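# Rope-steer a hoop onto the other post with three arms

## Task

Using the ropes that tie the hoop to a metal block on each bench (no gripper can touch the hoop or the peg directly), carry the hoop off its current post and settle it flat on the other post, encircling the loose peg standing there, with that peg still upright afterwards. At no point, including while it dangles, may the hoop drop more than slightly below the top of the lower post. Arm bases in the scene frame (metres, heading in degrees counter-clockwise from +x): arm1 at x=+0.08 y=+1.41 z=+1.01 heading -93; arm2 at x=-1.48 y=-0.43 z=+1.03 heading +22; arm3 at x=+1.38 y=-0.53 z=+1.01 heading +171. Finish by releasing everything and pulling the arms away; the result only counts if it stays in place without any robot supporting it.

## Robot and tools

Setup: three identical i2rt Big YAM arms, named arm1, arm2 and arm3. Each has six revolute joints, a two-finger gripper and a wrist camera. Two more cameras, cam_low and cam_top, are fixed in the room. The hoop is reached only through its ropes: grab the metal blocks or the ropes and pull to steer it. At full extension a hand is about 1.0 m from the axis of joint 1. Joints move at different speeds, so the path of the hand between two postures can bulge outward.

Frame: one scene frame for everything, origin on the floor, +z up, distances in metres. The hand point is the middle of the two fingertips. The hand's z axis runs along the fingers, and the fingers close along its y axis. Base positions and headings are listed in the task.

execute_actions: the argument actions is a list with either one action or nothing. An empty list only reports the state and images. An action is an object keyed by arm name ("arm1", "arm2", "arm3"). Each arm gets its own object with one key, "joints". That holds named absolute targets, not offsets: joint1_rad to joint6_rad in radians, and gripper_m in metres as the fingertip gap. Ranges (tolerance for counting as reached in brackets):
- joint1_rad -2.879 to 2.879 (±0.045): swivels the whole arm about its foot. Positive means counter-clockwise seen from above, and 0 points along the foot's heading.
- joint2_rad 0 to 3.141 (±0.14): shoulder. At 0 the upper arm lies roughly flat toward the back; increasing raises it, then swings it forward.
- joint3_rad 0 to 3.019 (±0.09): elbow. At 0 it is folded shut; increasing opens it.
- joint4_rad -1.692 to 1.57 (±0.055): hand pitch, positive tilts the fingers up.
- joint5_rad -1.57 to 1.57 (±0.03): hand yaw, positive toward the arm's right.
- joint6_rad -2.094 to 2.094 (±0.035): hand roll, positive clockwise when viewed from behind the hand.
- gripper_m 0 to 0.093 (±0.003). Each finger pad can push roughly 50 to 62 N, less on some units.
When joints 1 and 6 are 0 and the hand is level pointing forward, the wrist camera sits above the hand looking at the fingertips. All motions in one action begin together and may finish at different moments. A joint or arm you omit can still be driving toward an older target. An unknown key or an out-of-range number rejects the whole call, and nothing moves. The optional cameras argument lists the images wanted: arm1_cam_wrist, arm2_cam_wrist, arm3_cam_wrist, cam_low, cam_top, or "all". Omitting it, null or ["all"] gives all images; [] gives none. The "pictures" line gives the order of the images. If a result reports a stop, any later execute_actions, wait or finished_scene calls in that same reply are skipped.

wait: seconds from 0 to 10. It commands nothing, lets the scene run, and returns the same things as an empty action.

zoom_image: camera plus region [x0, y0, x1, y1] in pixels, origin at the image's top-left, at most 504 by 504. It works only on a camera that came back with a full image in the latest result. Wrist images are 616x616 fisheye; room images are 672x504. Calibration numbers were given per camera but can be off slightly. Wrist camera poses also inherit errors from the joint readings.

finished_scene: scene is the integer of the current scene. It ends the scene for good, once the last command has been held, and its result says whether the goal was met and gives the next task.

Result lines: joint_positions are measured angles and the gripper gap. Joint torques are the raw drive outputs in joint order. They have per-unit offsets and noise and are nonzero even with no load, so treat them only as a rough hint. joint_status says how each commanded motion of the last accepted action ended:
- "off_target": the joint settled short and may still be pushing.
- "contact_stop": the joint gave up its target and holds where it stopped.
- "time_out": the joint did not arrive in time. It keeps a target, possibly pulled nearer to where it stands (at most 0.375, 0.375, 0.113, 0.225, 0.075, 0.3 rad away for joints 1 to 6), and keeps pushing; it resumes if the way clears.
- "not_followed": a self/inter-arm collision check blocked that arm's joint targets, with a cause line. Grippers still act. The blocked targets may be retried on every later action until valid targets are sent.
on_its_own lists joints not commanded in this call; "held at" gives the held target, not the actual position. To relieve a pushing joint, command it to its reported position. Very small target changes may not move a joint, and a joint carrying weight may droop.

Hazards to avoid:
- Arms keep shoving after touching something, and can shove hard. A hard squeeze between two robots fails the run, and a hard collision may too. The clearance check can react late and ignores fingers, gripper housings and wrist cameras. No state line reports robot-to-robot contact.
- Sustained effort heats motors, even while you are thinking. MOTOR HOT appears at 85 °C. At 100 °C the arm goes limp and drops: OVER-TEMPERATURE FAULT, with "limit_stop_at_motor_heat" in joint_status. Resend the targets afterward.
- Robots act independently, so one stalled arm does not pause the others.
- Your last command stays active while you think.
- Loose objects may get an occasional bump.
- Drops, slips, slams, hard impacts, and anything knocked off the work area or onto the floor count against you; the floor or outside-the-area cases fail the task.
- Keep the hoop above the lower post's top throughout, and do not topple the peg.

Each tool is called after "Request:" as name([rows], argument=value, ...), one row to a line, values as JSON.

## Session

Request:
execute_actions(actions=[])

Scene clock: 0.00 s.
Joint torques (N m, as the arm reports them, + toward a larger angle): no reading
arm1.joint_positions: joint1_rad=-0.659 joint2_rad=+0.633 joint3_rad=+1.408 joint4_rad=-1.247 joint5_rad=-0.089 joint6_rad=+0.345 gripper_m=+0.095
arm1.joint_status: not commanded
arm1.hand: x=-0.0692 y=+1.2162 z=+1.5719 quat_wxyz=(-0.328, -0.818, -0.241, +0.407) (m; scene frame)
arm2.joint_positions: joint1_rad=-0.100 joint2_rad=+0.596 joint3_rad=+1.345 joint4_rad=-1.359 joint5_rad=+0.017 joint6_rad=+0.258 gripper_m=+0.094
arm2.joint_status: not commanded
arm2.hand: x=-1.2597 y=-0.3657 z=+1.5531 quat_wxyz=(-0.447, +0.011, -0.887, -0.118) (m; scene frame)
arm3.joint_positions: joint1_rad=+0.298 joint2_rad=+0.554 joint3_rad=+1.643 joint4_rad=-1.455 joint5_rad=-0.085 joint6_rad=-0.294 gripper_m=+0.094
arm3.joint_status: not commanded
arm3.hand: x=+1.2379 y=-0.5661 z=+1.6509 quat_wxyz=(-0.008, +0.798, +0.200, -0.568) (m; scene frame)
pictures: arm1_cam_wrist, arm2_cam_wrist, arm3_cam_wrist, cam_low, cam_top
Images, in order (width x height): arm1_cam_wrist 616x616, arm2_cam_wrist 616x616, arm3_cam_wrist 616x616, cam_low 672x504, cam_top 672x504.

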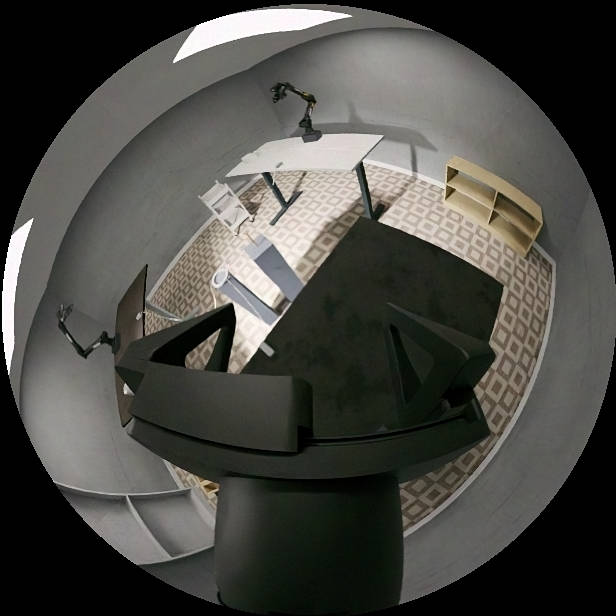

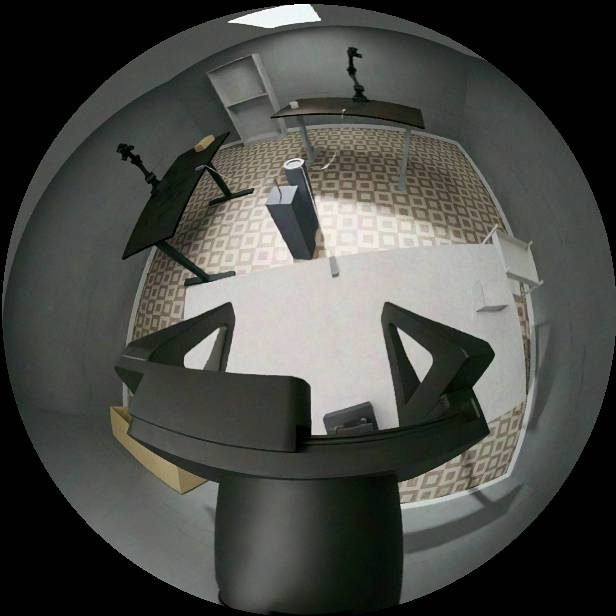

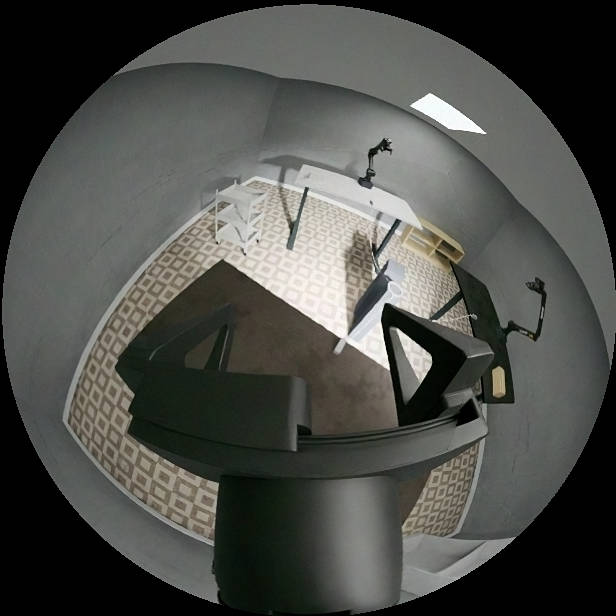

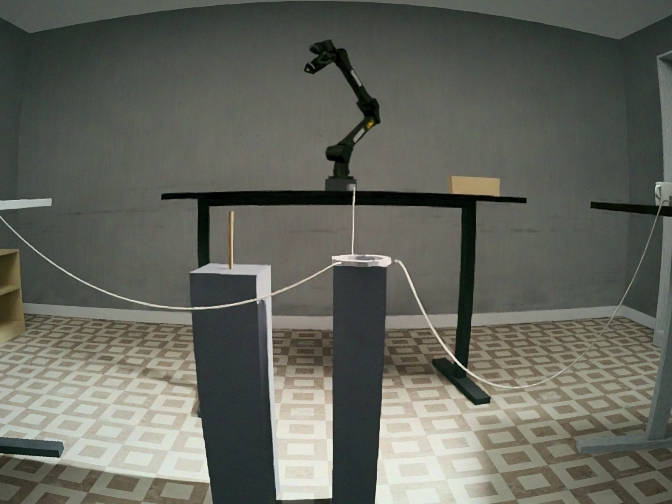

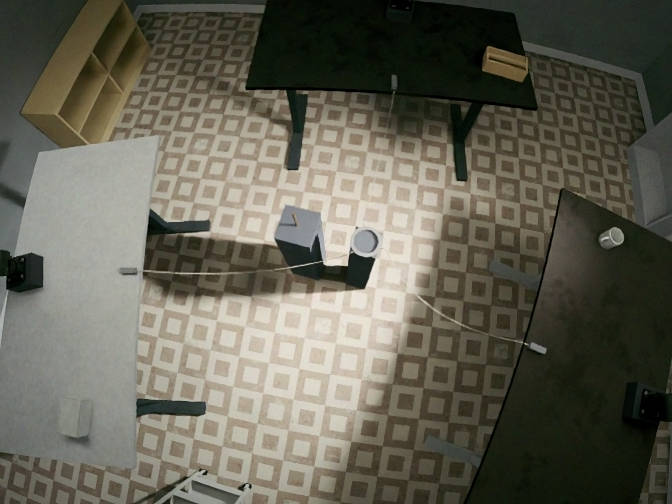

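Request:
execute_actions([
  {"arm1":{"joints":{"joint1_rad":0.16,"joint2_rad":1.6,"joint3_rad":1.4,"joint4_rad":-1.37,"joint5_rad":0,"joint6_rad":0}},"arm2":{"joints":{"joint1_rad":-0.205,"joint2_rad":1.8,"joint3_rad":1.6,"joint4_rad":-1.37,"joint5_rad":0,"joint6_rad":0}},"arm3":{"joints":{"joint1_rad":-0.2,"joint2_rad":1.6,"joint3_rad":1.2,"joint4_rad":-1.17,"joint5_rad":0,"joint6_rad":0}}},
])

Scene clock: 11.83 s.
Joint torques (N m, as the arm reports them, + toward a larger angle): arm1=[ -0.71 -15.42   8.91   0.06   0.05  -0.07] | arm2=[ -2.06 -16.4    9.23   0.4   -0.13  -0.26] | arm3=[  0.28 -11.08   9.1    0.72   0.02   0.22]
arm1.joint_positions: joint1_rad=+0.167 joint2_rad=+1.597 joint3_rad=+1.395 joint4_rad=-1.356 joint5_rad=+0.000 joint6_rad=+0.016 gripper_m=+0.095
arm1.joint_status: all done
arm1.hand: x=+0.1370 y=+0.9406 z=+1.1920 quat_wxyz=(-0.005, -0.670, -0.743, +0.004) (m; scene frame)
arm2.joint_positions: joint1_rad=-0.200 joint2_rad=+1.806 joint3_rad=+1.594 joint4_rad=-1.369 joint5_rad=+0.003 joint6_rad=+0.012 gripper_m=+0.094
arm2.joint_status: all done
arm2.hand: x=-0.9411 y=-0.3250 z=+1.1921 quat_wxyz=(+0.004, +0.089, -0.996, +0.002) (m; scene frame)
arm3.joint_positions: joint1_rad=-0.196 joint2_rad=+1.589 joint3_rad=+1.172 joint4_rad=-1.180 joint5_rad=-0.001 joint6_rad=-0.013 gripper_m=+0.094
arm3.joint_status: all done
arm3.hand: x=+0.9634 y=-0.3803 z=+1.1201 quat_wxyz=(+0.003, +0.985, -0.170, +0.012) (m; scene frame)
pictures: arm1_cam_wrist, arm2_cam_wrist, arm3_cam_wrist, cam_low, cam_top
camera_calibration (this result's frames):
arm1_cam_wrist: T_world_to_cam=[[-0.99496, -0.100177, 0.00448402, 0.226684], [-0.0792735, 0.813154, 0.576625, -1.43512], [-0.0614109, 0.573363, -0.816996, 0.562737], [0, 0, 0, 1]] pos_world=[0.146332, 0.867029, 1.28626]
arm2_cam_wrist: T_world_to_cam=[[0.188081, -0.981818, 0.0256669, -0.176457], [-0.793625, -0.13653, 0.59289, -1.48593], [-0.578606, -0.131881, -0.804874, 0.49324], [0, 0, 0, 1]] pos_world=[-0.860693, -0.311075, 1.28252]
arm3_cam_wrist: T_world_to_cam=[[0.334572, 0.942368, -0.00230676, 0.0446716], [0.760448, -0.268537, 0.591276, -1.49401], [0.55658, -0.199578, -0.806466, 0.416496], [0, 0, 0, 1]] pos_world=[0.889358, -0.36017, 1.21937]
Images, in order (width x height): arm1_cam_wrist 616x616, arm2_cam_wrist 616x616, arm3_cam_wrist 616x616, cam_low 672x504, cam_top 672x504.

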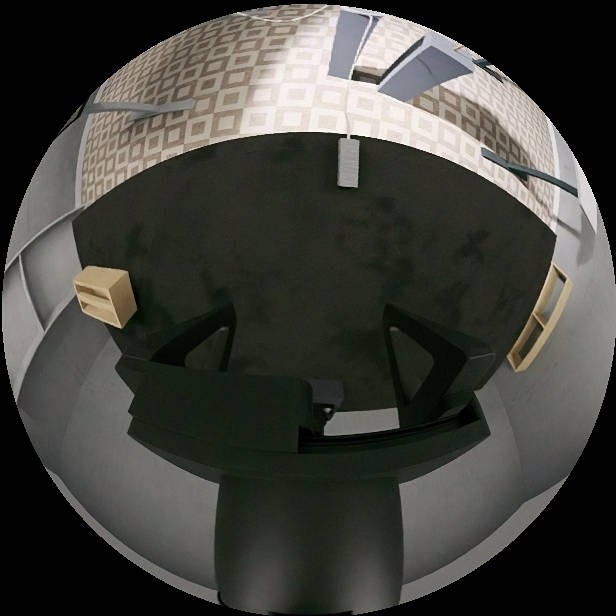

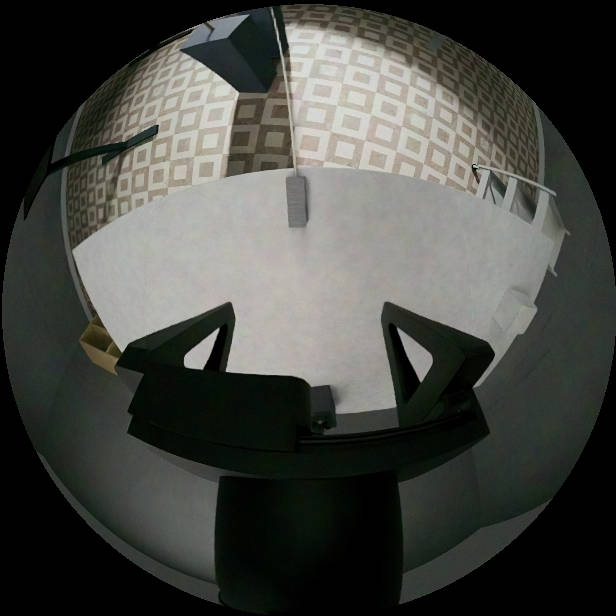

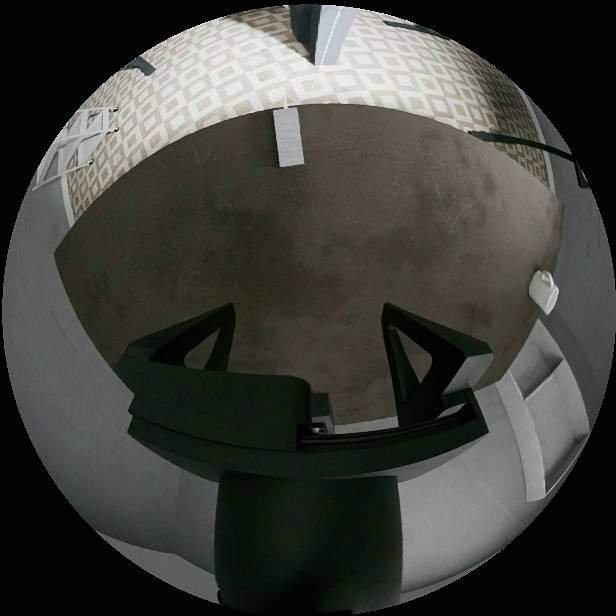

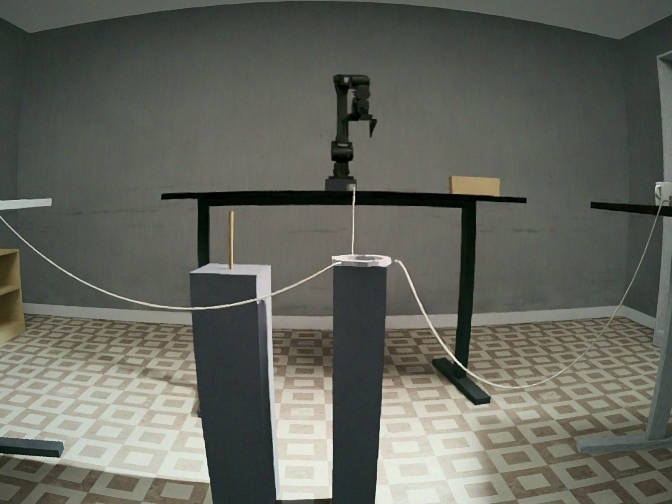

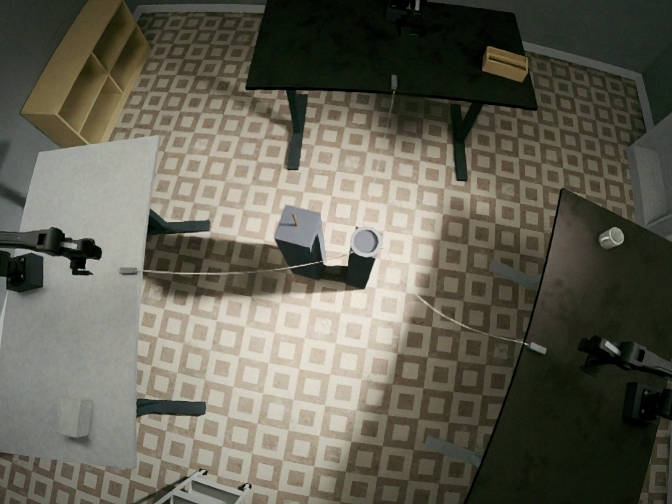

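Request:
execute_actions([
  {"arm1":{"joints":{"joint1_rad":0.067,"joint2_rad":2.052,"joint3_rad":1.434,"joint4_rad":-0.953}},"arm2":{"joints":{"joint1_rad":-0.185,"joint2_rad":2.084,"joint3_rad":1.486,"joint4_rad":-0.973}},"arm3":{"joints":{"joint1_rad":-0.145,"joint2_rad":2.033,"joint3_rad":1.403,"joint4_rad":-0.941}}},
])

Scene clock: 33.20 s.
Joint torques (N m, as the arm reports them, + toward a larger angle): arm1=[ -0.57 -20.63   8.33   1.25  -0.13  -0.05] | arm2=[ -0.96 -17.88   7.79   0.71  -0.15  -0.29] | arm3=[  0.94 -19.08   7.4    0.75   0.02   0.21]
arm1.joint_positions: joint1_rad=+0.070 joint2_rad=+2.050 joint3_rad=+1.416 joint4_rad=-0.967 joint5_rad=+0.003 joint6_rad=+0.015 gripper_m=+0.095
arm1.joint_status: all done
arm1.hand: x=+0.0920 y=+0.8574 z=+0.9704 quat_wxyz=(+0.012, -0.705, -0.710, -0.009) (m; scene frame)
arm2.joint_positions: joint1_rad=-0.192 joint2_rad=+2.091 joint3_rad=+1.478 joint4_rad=-0.981 joint5_rad=+0.003 joint6_rad=+0.012 gripper_m=+0.094
arm2.joint_status: all done
arm2.hand: x=-0.9140 y=-0.3151 z=+0.9948 quat_wxyz=(+0.011, +0.093, -0.996, +0.003) (m; scene frame)
arm3.joint_positions: joint1_rad=-0.154 joint2_rad=+2.047 joint3_rad=+1.386 joint4_rad=-0.953 joint5_rad=-0.001 joint6_rad=-0.012 gripper_m=+0.094
arm3.joint_status: all done
arm3.hand: x=+0.8555 y=-0.3653 z=+0.9681 quat_wxyz=(+0.004, +0.989, -0.149, +0.021) (m; scene frame)
pictures: arm1_cam_wrist, arm2_cam_wrist, arm3_cam_wrist, cam_low, cam_top
camera_calibration (this result's frames):
arm1_cam_wrist: T_world_to_cam=[[-0.999949, -0.00454244, 0.00905723, 0.0886555], [0.001941, 0.791453, 0.611228, -1.26566], [-0.00994483, 0.611214, -0.791403, 0.364645], [0, 0, 0, 1]] pos_world=[0.0947339, 0.779238, 1.06139]
arm2_cam_wrist: T_world_to_cam=[[0.196299, -0.980207, 0.0257039, -0.158834], [-0.783999, -0.141154, 0.604501, -1.35024], [-0.588908, -0.138814, -0.79619, 0.331185], [0, 0, 0, 1]] pos_world=[-0.832372, -0.300308, 1.08399]
arm3_cam_wrist: T_world_to_cam=[[0.294765, 0.955566, -0.00249965, 0.105367], [0.760858, -0.233119, 0.605599, -1.31937], [0.578108, -0.180412, -0.795766, 0.335225], [0, 0, 0, 1]] pos_world=[0.778998, -0.347777, 1.06603]
Images, in order (width x height): arm1_cam_wrist 616x616, arm2_cam_wrist 616x616, arm3_cam_wrist 616x616, cam_low 672x504, cam_top 672x504.

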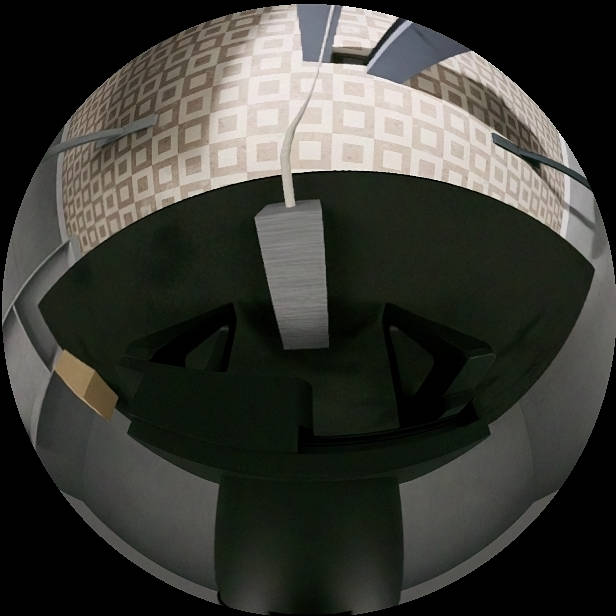

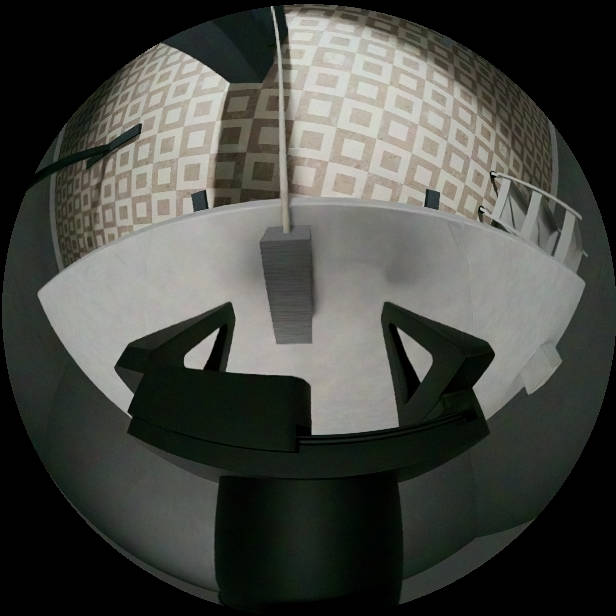

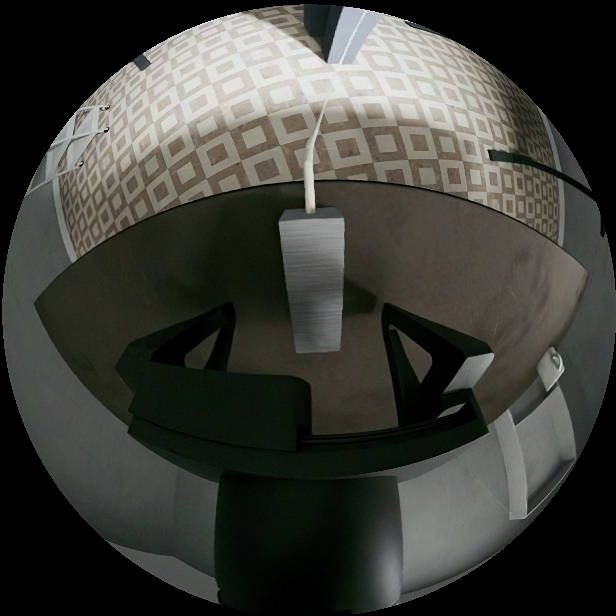

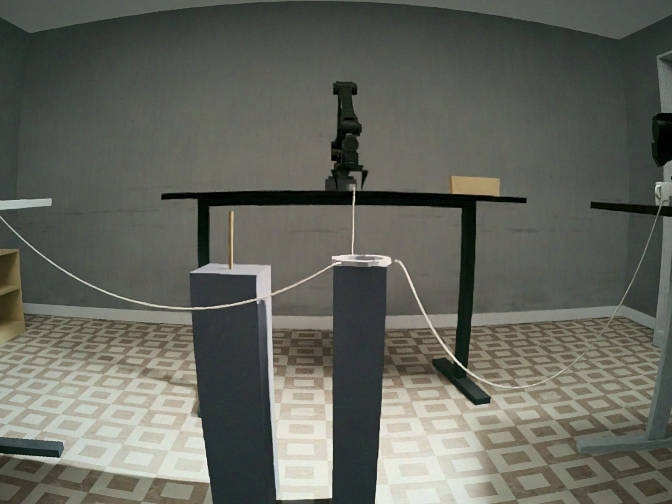

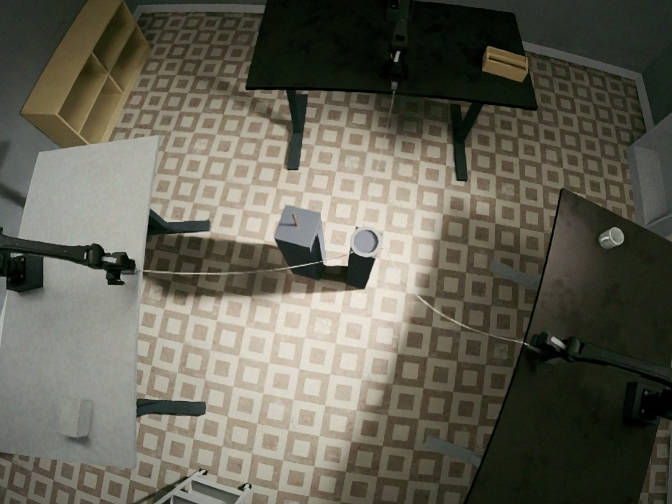

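Request:
execute_actions([
  {"arm1":{"joints":{"joint2_rad":2.065,"joint4_rad":-0.87}},"arm2":{"joints":{"joint1_rad":-0.165,"joint2_rad":2.13,"joint4_rad":-0.89}},"arm3":{"joints":{"joint2_rad":2.045,"joint4_rad":-0.87}}},
], cameras=["arm1_cam_wrist","arm2_cam_wrist","arm3_cam_wrist"])

Request:
execute_actions([
  {"arm1":{"joints":{"gripper_m":0}},"arm2":{"joints":{"gripper_m":0}},"arm3":{"joints":{"gripper_m":0}}},
], cameras=["arm1_cam_wrist","arm2_cam_wrist","arm3_cam_wrist"])

Scene clock: 39.47 s.
Joint torques (N m, as the arm reports them, + toward a larger angle): arm1=[ -0.57 -19.62   8.46   1.5   -0.13  -0.05] | arm2=[ -1.42 -16.4    7.64   0.67  -0.1   -0.31] | arm3=[  1.09 -18.17   7.52   1.18   0.03   0.22]
arm1.joint_positions: joint1_rad=+0.070 joint2_rad=+2.050 joint3_rad=+1.416 joint4_rad=-0.885 joint5_rad=+0.003 joint6_rad=+0.015 gripper_m=+0.095
arm1.joint_status: all done
arm1.hand: x=+0.0925 y=+0.8373 z=+0.9706 quat_wxyz=(-0.018, -0.704, -0.709, +0.019) (m; scene frame)
arm2.joint_positions: joint1_rad=-0.168 joint2_rad=+2.110 joint3_rad=+1.478 joint4_rad=-0.900 joint5_rad=+0.003 joint6_rad=+0.012 gripper_m=+0.094
arm2.joint_status: all done
arm2.hand: x=-0.9006 y=-0.2977 z=+0.9844 quat_wxyz=(-0.020, +0.106, -0.994, +0.000) (m; scene frame)
arm3.joint_positions: joint1_rad=-0.154 joint2_rad=+2.047 joint3_rad=+1.386 joint4_rad=-0.887 joint5_rad=-0.001 joint6_rad=-0.012 gripper_m=+0.094
arm3.joint_status: all done
arm3.hand: x=+0.8400 y=-0.3603 z=+0.9680 quat_wxyz=(-0.001, +0.989, -0.149, -0.011) (m; scene frame)
pictures: arm1_cam_wrist, arm2_cam_wrist, arm3_cam_wrist
camera_calibration (this result's frames):
arm1_cam_wrist: T_world_to_cam=[[-0.999964, -0.00385274, 0.00756639, 0.0898839], [0.000890146, 0.838648, 0.544673, -1.22473], [-0.00844402, 0.54466, -0.838615, 0.478486], [0, 0, 0, 1]] pos_world=[0.0950112, 0.766852, 1.06766]
arm2_cam_wrist: T_world_to_cam=[[0.219005, -0.975388, 0.025599, -0.122109], [-0.815582, -0.168596, 0.553535, -1.31749], [-0.535595, -0.142105, -0.832433, 0.415939], [0, 0, 0, 1]] pos_world=[-0.825002, -0.282119, 1.07864]
arm3_cam_wrist: T_world_to_cam=[[0.294707, 0.955586, -0.00169981, 0.104452], [0.797209, -0.244881, 0.551807, -1.28906], [0.526883, -0.163977, -0.83397, 0.430838], [0, 0, 0, 1]] pos_world=[0.769863, -0.344832, 1.07079]
Images, in order (width x height): arm1_cam_wrist 616x616, arm2_cam_wrist 616x616, arm3_cam_wrist 616x616.

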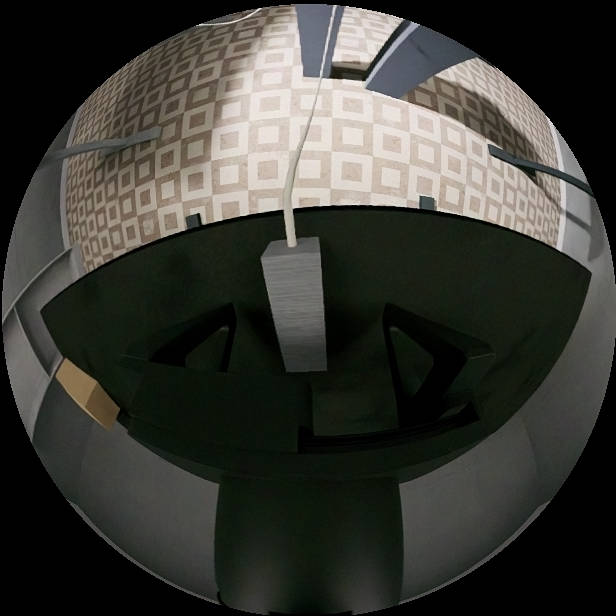

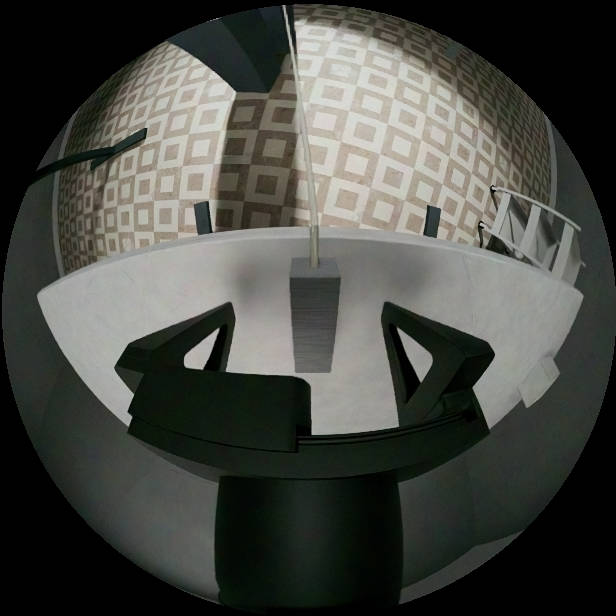

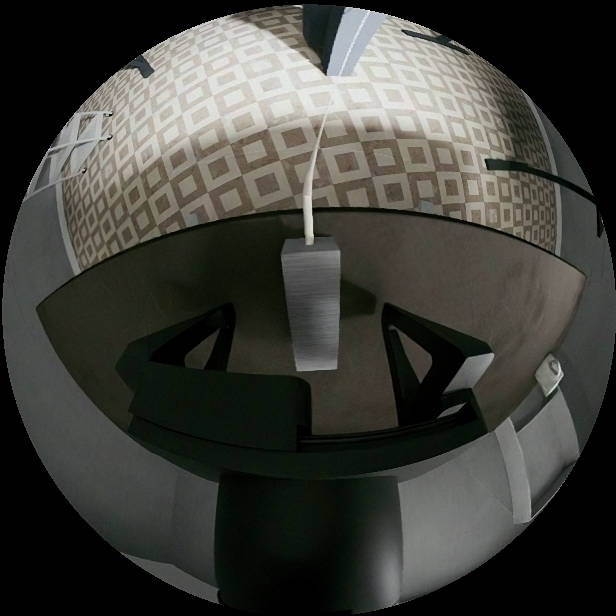

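Scene clock: 40.20 s.
Joint torques (N m, as the arm reports them, + toward a larger angle): arm1=[ -0.52 -19.67   8.47   1.48  -0.06  -0.04] | arm2=[ -0.84 -16.65   7.81   0.75  -0.06  -0.3 ] | arm3=[  1.05 -18.2    7.53   1.16   0.01   0.21]
arm1.joint_positions: joint1_rad=+0.070 joint2_rad=+2.050 joint3_rad=+1.416 joint4_rad=-0.885 joint5_rad=+0.002 joint6_rad=+0.014 gripper_m=+0.025
arm1.joint_status: gripper_m off_target (ended at +0.025, target +0.000)
arm1.hand: x=+0.0927 y=+0.8371 z=+0.9706 quat_wxyz=(-0.018, -0.704, -0.710, +0.019) (m; scene frame)
arm2.joint_positions: joint1_rad=-0.168 joint2_rad=+2.110 joint3_rad=+1.478 joint4_rad=-0.899 joint5_rad=+0.003 joint6_rad=+0.011 gripper_m=+0.025
arm2.joint_status: gripper_m off_target (ended at +0.025, target +0.000)
arm2.hand: x=-0.9003 y=-0.2975 z=+0.9845 quat_wxyz=(-0.021, +0.106, -0.994, -0.001) (m; scene frame)
arm3.joint_positions: joint1_rad=-0.154 joint2_rad=+2.047 joint3_rad=+1.386 joint4_rad=-0.887 joint5_rad=+0.000 joint6_rad=-0.012 gripper_m=+0.025
arm3.joint_status: gripper_m off_target (ended at +0.025, target +0.000)
arm3.hand: x=+0.8400 y=-0.3602 z=+0.9680 quat_wxyz=(-0.001, +0.989, -0.149, -0.011) (m; scene frame)
pictures: arm1_cam_wrist, arm2_cam_wrist, arm3_cam_wrist
camera_calibration (this result's frames):
arm1_cam_wrist: T_world_to_cam=[[-0.999969, -0.00507024, 0.00608898, 0.0926033], [-0.000941392, 0.839044, 0.544063, -1.22415], [-0.00786745, 0.54404, -0.839022, 0.479456], [0, 0, 0, 1]] pos_world=[0.09522, 0.766744, 1.06773]
arm2_cam_wrist: T_world_to_cam=[[0.219746, -0.97524, 0.0248643, -0.120542], [-0.81618, -0.169825, 0.552278, -1.31685], [-0.534381, -0.141654, -0.833289, 0.418233], [0, 0, 0, 1]] pos_world=[-0.824803, -0.281947, 1.07877]
arm3_cam_wrist: T_world_to_cam=[[0.295445, 0.955359, -0.00133583, 0.103333], [0.796957, -0.245687, 0.551812, -1.28914], [0.526851, -0.164095, -0.833967, 0.43082], [0, 0, 0, 1]] pos_world=[0.769884, -0.344751, 1.07079]
Images, in order (width x height): arm1_cam_wrist 616x616, arm2_cam_wrist 616x616, arm3_cam_wrist 616x616.

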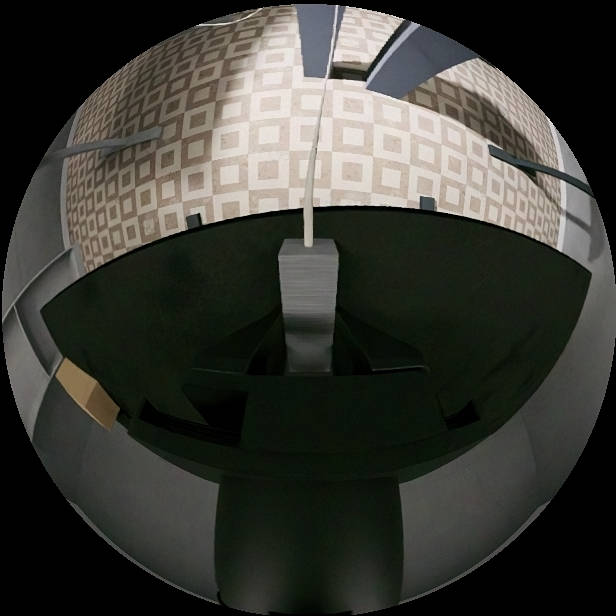

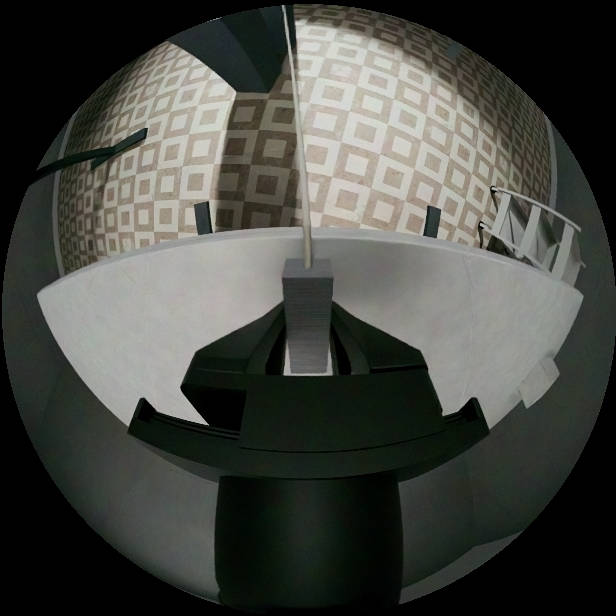

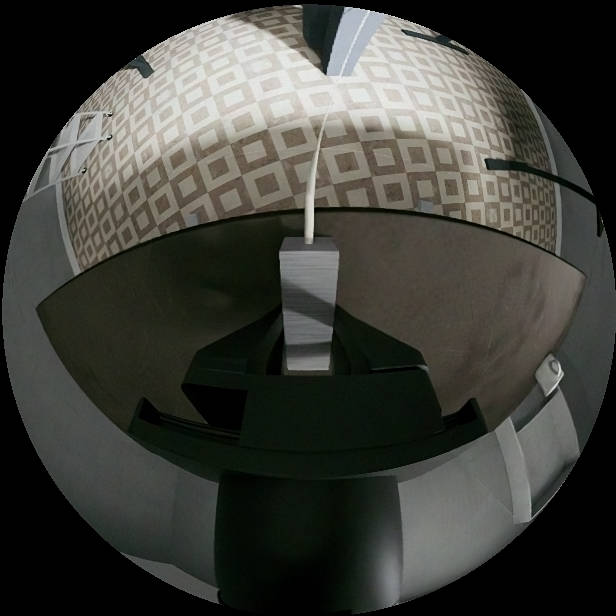

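Request:
execute_actions([
  {"arm1":{"joints":{"joint2_rad":1.823,"joint3_rad":1.557,"joint4_rad":-1.305}},"arm2":{"joints":{"joint2_rad":2.058,"joint3_rad":1.865,"joint4_rad":-1.378}},"arm3":{"joints":{"joint2_rad":1.565,"joint3_rad":1.3,"joint4_rad":-1.278}}},
])

Scene clock: 53.37 s.
Joint torques (N m, as the arm reports them, + toward a larger angle): arm1=[ -0.59 -18.29  10.05   0.06  -0.07  -0.04] | arm2=[ -1.06 -18.69  11.99  -0.07  -0.08  -0.3 ] | arm3=[  1.07 -11.75   9.55  -0.35   0.01   0.21]
arm1.joint_positions: joint1_rad=+0.070 joint2_rad=+1.816 joint3_rad=+1.537 joint4_rad=-1.291 joint5_rad=+0.002 joint6_rad=+0.014 gripper_m=+0.025
arm1.joint_status: all done
arm1.hand: x=+0.0920 y=+0.8677 z=+1.1376 quat_wxyz=(+0.000, -0.704, -0.710, +0.001) (m; scene frame)
arm2.joint_positions: joint1_rad=-0.168 joint2_rad=+2.049 joint3_rad=+1.823 joint4_rad=-1.369 joint5_rad=+0.003 joint6_rad=+0.011 gripper_m=+0.025
arm2.joint_status: all done
arm2.hand: x=-0.8709 y=-0.2907 z=+1.1393 quat_wxyz=(+0.011, +0.106, -0.994, +0.003) (m; scene frame)
arm3.joint_positions: joint1_rad=-0.154 joint2_rad=+1.557 joint3_rad=+1.272 joint4_rad=-1.264 joint5_rad=+0.000 joint6_rad=-0.012 gripper_m=+0.025
arm3.joint_status: all done
arm3.hand: x=+0.9414 y=-0.3926 z=+1.1695 quat_wxyz=(-0.001, +0.989, -0.149, -0.011) (m; scene frame)
pictures: arm1_cam_wrist, arm2_cam_wrist, arm3_cam_wrist, cam_low, cam_top
camera_calibration (this result's frames):
arm1_cam_wrist: T_world_to_cam=[[-0.999961, -0.00541354, 0.00697538, 0.090322], [-0.000293392, 0.809933, 0.586523, -1.36372], [-0.00882475, 0.586498, -0.809903, 0.533038], [0, 0, 0, 1]] pos_world=[0.0946223, 0.792388, 1.23093]
arm2_cam_wrist: T_world_to_cam=[[0.221272, -0.974893, 0.0249474, -0.122919], [-0.780027, -0.161574, 0.604525, -1.40295], [-0.585317, -0.153224, -0.796195, 0.473919], [0, 0, 0, 1]] pos_world=[-0.789746, -0.273897, 1.22852]
arm3_cam_wrist: T_world_to_cam=[[0.295445, 0.955359, -0.00134451, 0.104586], [0.796557, -0.245558, 0.552448, -1.48935], [0.527456, -0.164289, -0.833546, 0.53904], [0, 0, 0, 1]] pos_world=[0.871131, -0.37708, 1.27224]
Images, in order (width x height): arm1_cam_wrist 616x616, arm2_cam_wrist 616x616, arm3_cam_wrist 616x616, cam_low 672x504, cam_top 672x504.

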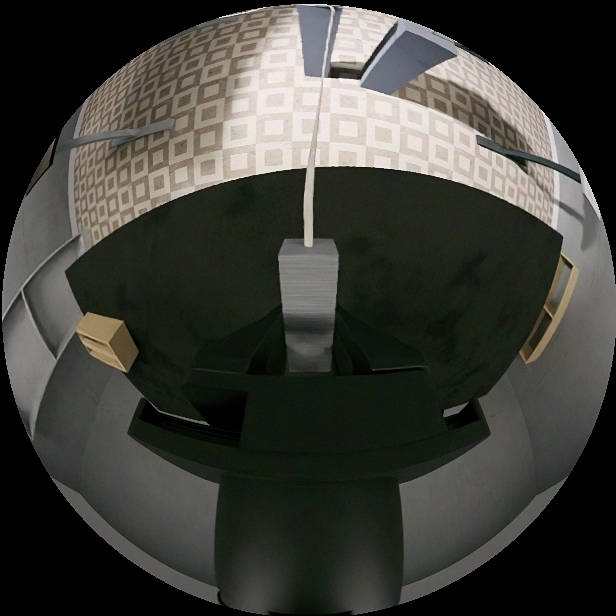

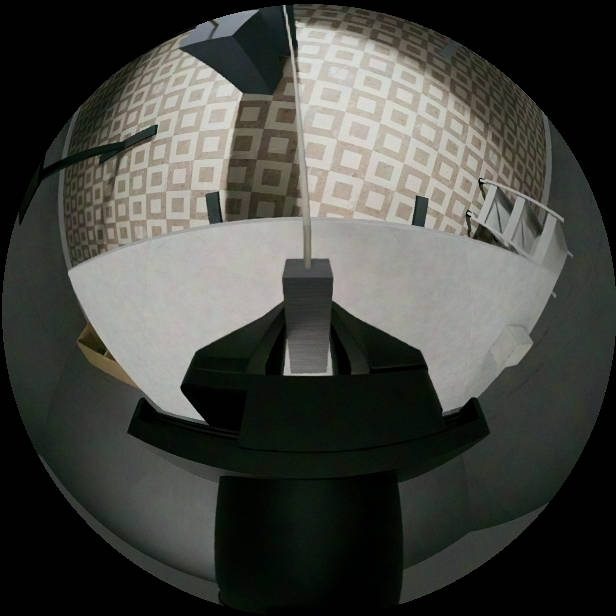

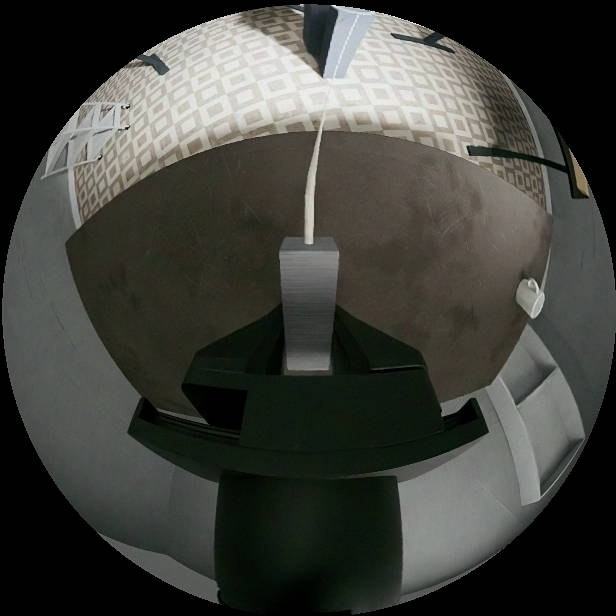

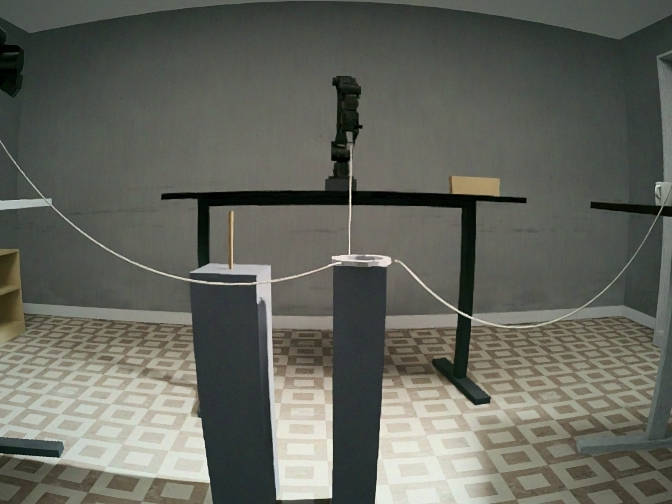

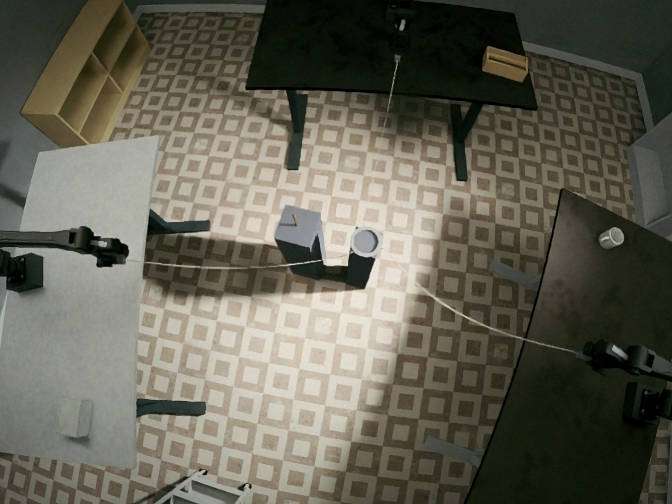

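Request:
execute_actions([
  {"arm1":{"joints":{"joint3_rad":1.70,"joint4_rad":-1.445}},"arm2":{"joints":{"joint3_rad":2.10,"joint4_rad":-1.62}},"arm3":{"joints":{"joint2_rad":1.29,"joint3_rad":1.36,"joint4_rad":-1.62}}},
], cameras=["cam_low","cam_top","arm1_cam_wrist"])

Scene clock: 64.97 s.
Joint torques (N m, as the arm reports them, + toward a larger angle): arm1=[ -0.54 -19.32  11.66  -0.02  -0.06  -0.04] | arm2=[ -1.43 -19.5   12.4   -0.25  -0.13  -0.24] | arm3=[ 1.07 -7.66 10.29 -0.37  0.01  0.2 ]
arm1.joint_positions: joint1_rad=+0.070 joint2_rad=+1.819 joint3_rad=+1.660 joint4_rad=-1.431 joint5_rad=+0.002 joint6_rad=+0.014 gripper_m=+0.025
arm1.joint_status: all done
arm1.hand: x=+0.0922 y=+0.8614 z=+1.1815 quat_wxyz=(+0.007, -0.704, -0.710, -0.006) (m; scene frame)
arm2.joint_positions: joint1_rad=-0.168 joint2_rad=+2.059 joint3_rad=+2.052 joint4_rad=-1.611 joint5_rad=+0.003 joint6_rad=+0.011 gripper_m=+0.025
arm2.joint_status: all done
arm2.hand: x=-0.8641 y=-0.2891 z=+1.2199 quat_wxyz=(+0.023, +0.106, -0.994, +0.004) (m; scene frame)
arm3.joint_positions: joint1_rad=-0.154 joint2_rad=+1.284 joint3_rad=+1.326 joint4_rad=-1.606 joint5_rad=+0.000 joint6_rad=-0.012 gripper_m=+0.025
arm3.joint_status: all done
arm3.hand: x=+1.0303 y=-0.4211 z=+1.2957 quat_wxyz=(+0.000, +0.989, -0.149, -0.003) (m; scene frame)
pictures: arm1_cam_wrist, cam_low, cam_top
camera_calibration (this result's frames):
arm1_cam_wrist: T_world_to_cam=[[-0.999958, -0.00556071, 0.00731835, 0.0898377], [-0.0000256586, 0.797913, 0.602773, -1.39329], [-0.00919125, 0.602748, -0.797879, 0.54413], [0, 0, 0, 1]] pos_world=[0.0947994, 0.784251, 1.27333]
Images, in order (width x height): arm1_cam_wrist 616x616, cam_low 672x504, cam_top 672x504.

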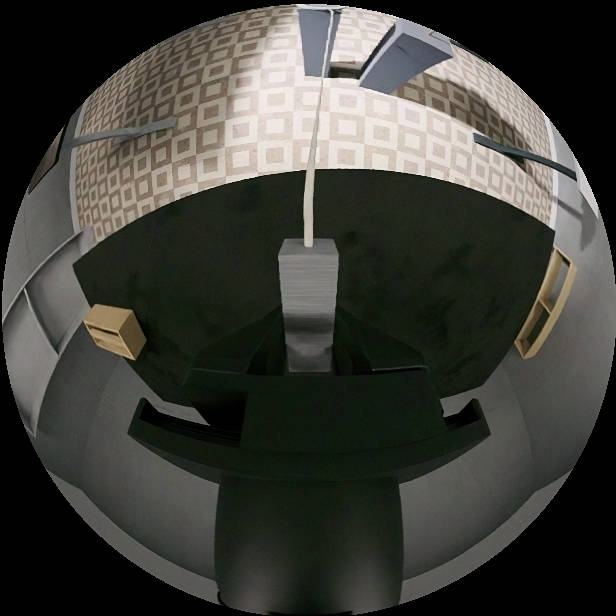

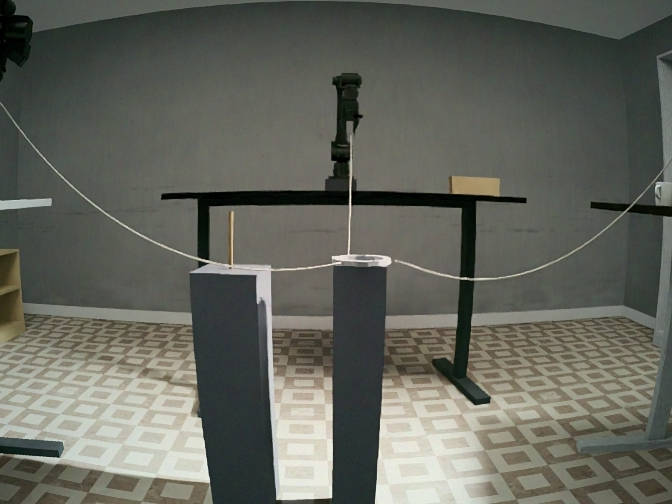

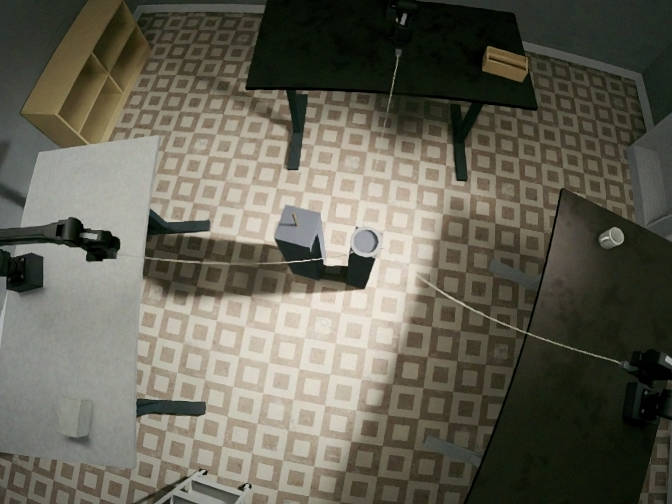

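Request:
execute_actions([
  {"arm1":{"joints":{"joint1_rad":-0.2}},"arm2":{"joints":{"joint2_rad":1.98}},"arm3":{"joints":{"joint2_rad":1.19,"joint4_rad":-1.69}}},
], cameras=["cam_low","cam_top"])

Scene clock: 75.43 s.
Joint torques (N m, as the arm reports them, + toward a larger angle): arm1=[ -0.83 -19.1   11.68  -0.05  -0.03  -0.04] | arm2=[ -1.3  -19.64  12.93  -0.03  -0.1   -0.27] | arm3=[ 1.02 -6.29 10.25 -0.32  0.01  0.21]
arm1.joint_positions: joint1_rad=-0.194 joint2_rad=+1.819 joint3_rad=+1.660 joint4_rad=-1.431 joint5_rad=+0.001 joint6_rad=+0.014 gripper_m=+0.025
arm1.joint_status: all done
arm1.hand: x=-0.0522 y=+0.8774 z=+1.1815 quat_wxyz=(+0.006, -0.791, -0.611, -0.007) (m; scene frame)
arm2.joint_positions: joint1_rad=-0.168 joint2_rad=+1.988 joint3_rad=+2.052 joint4_rad=-1.611 joint5_rad=+0.003 joint6_rad=+0.011 gripper_m=+0.025
arm2.joint_status: all done
arm2.hand: x=-0.8695 y=-0.2903 z=+1.2631 quat_wxyz=(-0.013, +0.106, -0.994, +0.000) (m; scene frame)
arm3.joint_positions: joint1_rad=-0.154 joint2_rad=+1.189 joint3_rad=+1.326 joint4_rad=-1.677 joint5_rad=+0.000 joint6_rad=-0.012 gripper_m=+0.025
arm3.joint_status: all done
arm3.hand: x=+1.0622 y=-0.4313 z=+1.3262 quat_wxyz=(-0.002, +0.989, -0.149, -0.015) (m; scene frame)
pictures: cam_low, cam_top
Images, in order (width x height): cam_low 672x504, cam_top 672x504.

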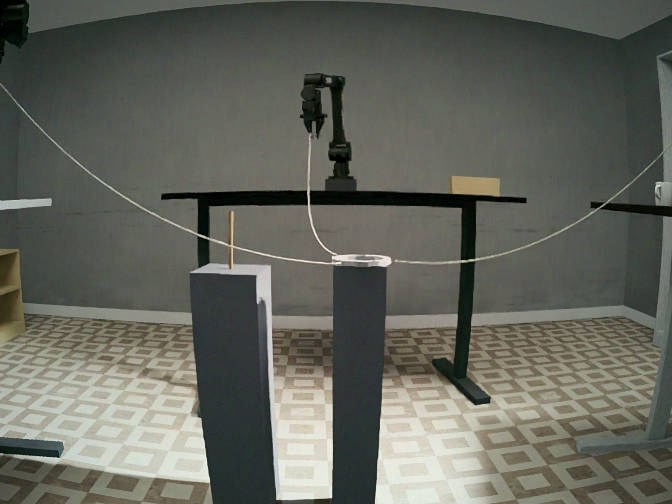

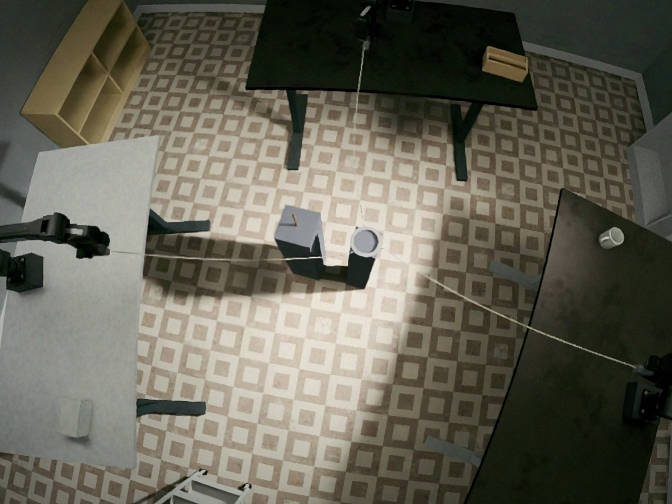

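Request:
execute_actions([
  {"arm1":{"joints":{"joint2_rad":1.61,"joint3_rad":1.50,"joint4_rad":-1.45}}},
], cameras=["cam_low","cam_top"])

Scene clock: 80.17 s.
Joint torques (N m, as the arm reports them, + toward a larger angle): arm1=[ -0.66 -15.08   8.57   0.24  -0.02  -0.03] | arm2=[ -0.59 -19.31  12.92  -0.04  -0.05  -0.25] | arm3=[ 1.04 -6.55 10.25 -0.3   0.01  0.2 ]
arm1.joint_positions: joint1_rad=-0.194 joint2_rad=+1.601 joint3_rad=+1.503 joint4_rad=-1.439 joint5_rad=+0.001 joint6_rad=+0.013 gripper_m=+0.025
arm1.joint_status: all done
arm1.hand: x=-0.0372 y=+0.9393 z=+1.2308 quat_wxyz=(-0.010, -0.791, -0.611, +0.013) (m; scene frame)
arm2.joint_positions: joint1_rad=-0.168 joint2_rad=+1.988 joint3_rad=+2.052 joint4_rad=-1.611 joint5_rad=+0.003 joint6_rad=+0.011 gripper_m=+0.025
arm2.joint_status: not commanded
arm2.hand: x=-0.8695 y=-0.2903 z=+1.2631 quat_wxyz=(-0.013, +0.106, -0.994, +0.000) (m; scene frame)
arm3.joint_positions: joint1_rad=-0.154 joint2_rad=+1.189 joint3_rad=+1.326 joint4_rad=-1.677 joint5_rad=+0.000 joint6_rad=-0.012 gripper_m=+0.025
arm3.joint_status: not commanded
arm3.hand: x=+1.0622 y=-0.4313 z=+1.3262 quat_wxyz=(-0.002, +0.989, -0.149, -0.015) (m; scene frame)
pictures: cam_low, cam_top
Images, in order (width x height): cam_low 672x504, cam_top 672x504.

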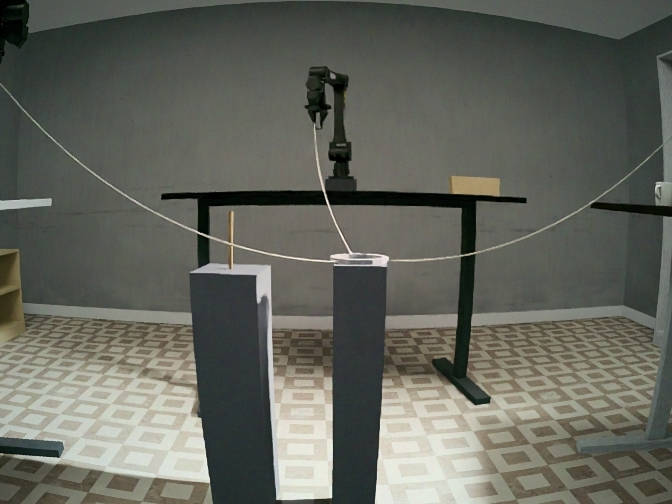

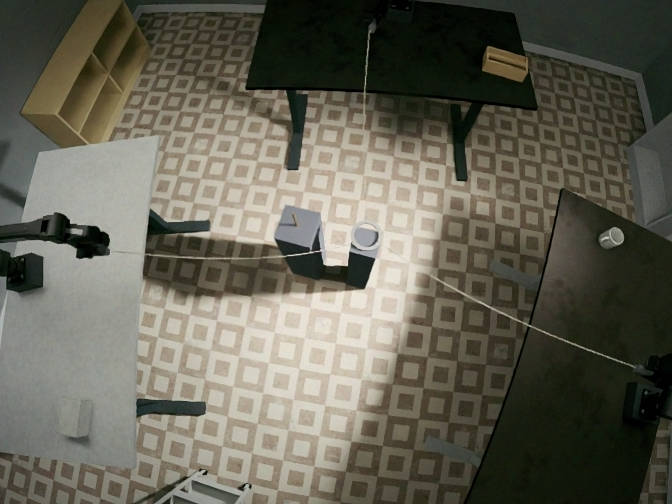

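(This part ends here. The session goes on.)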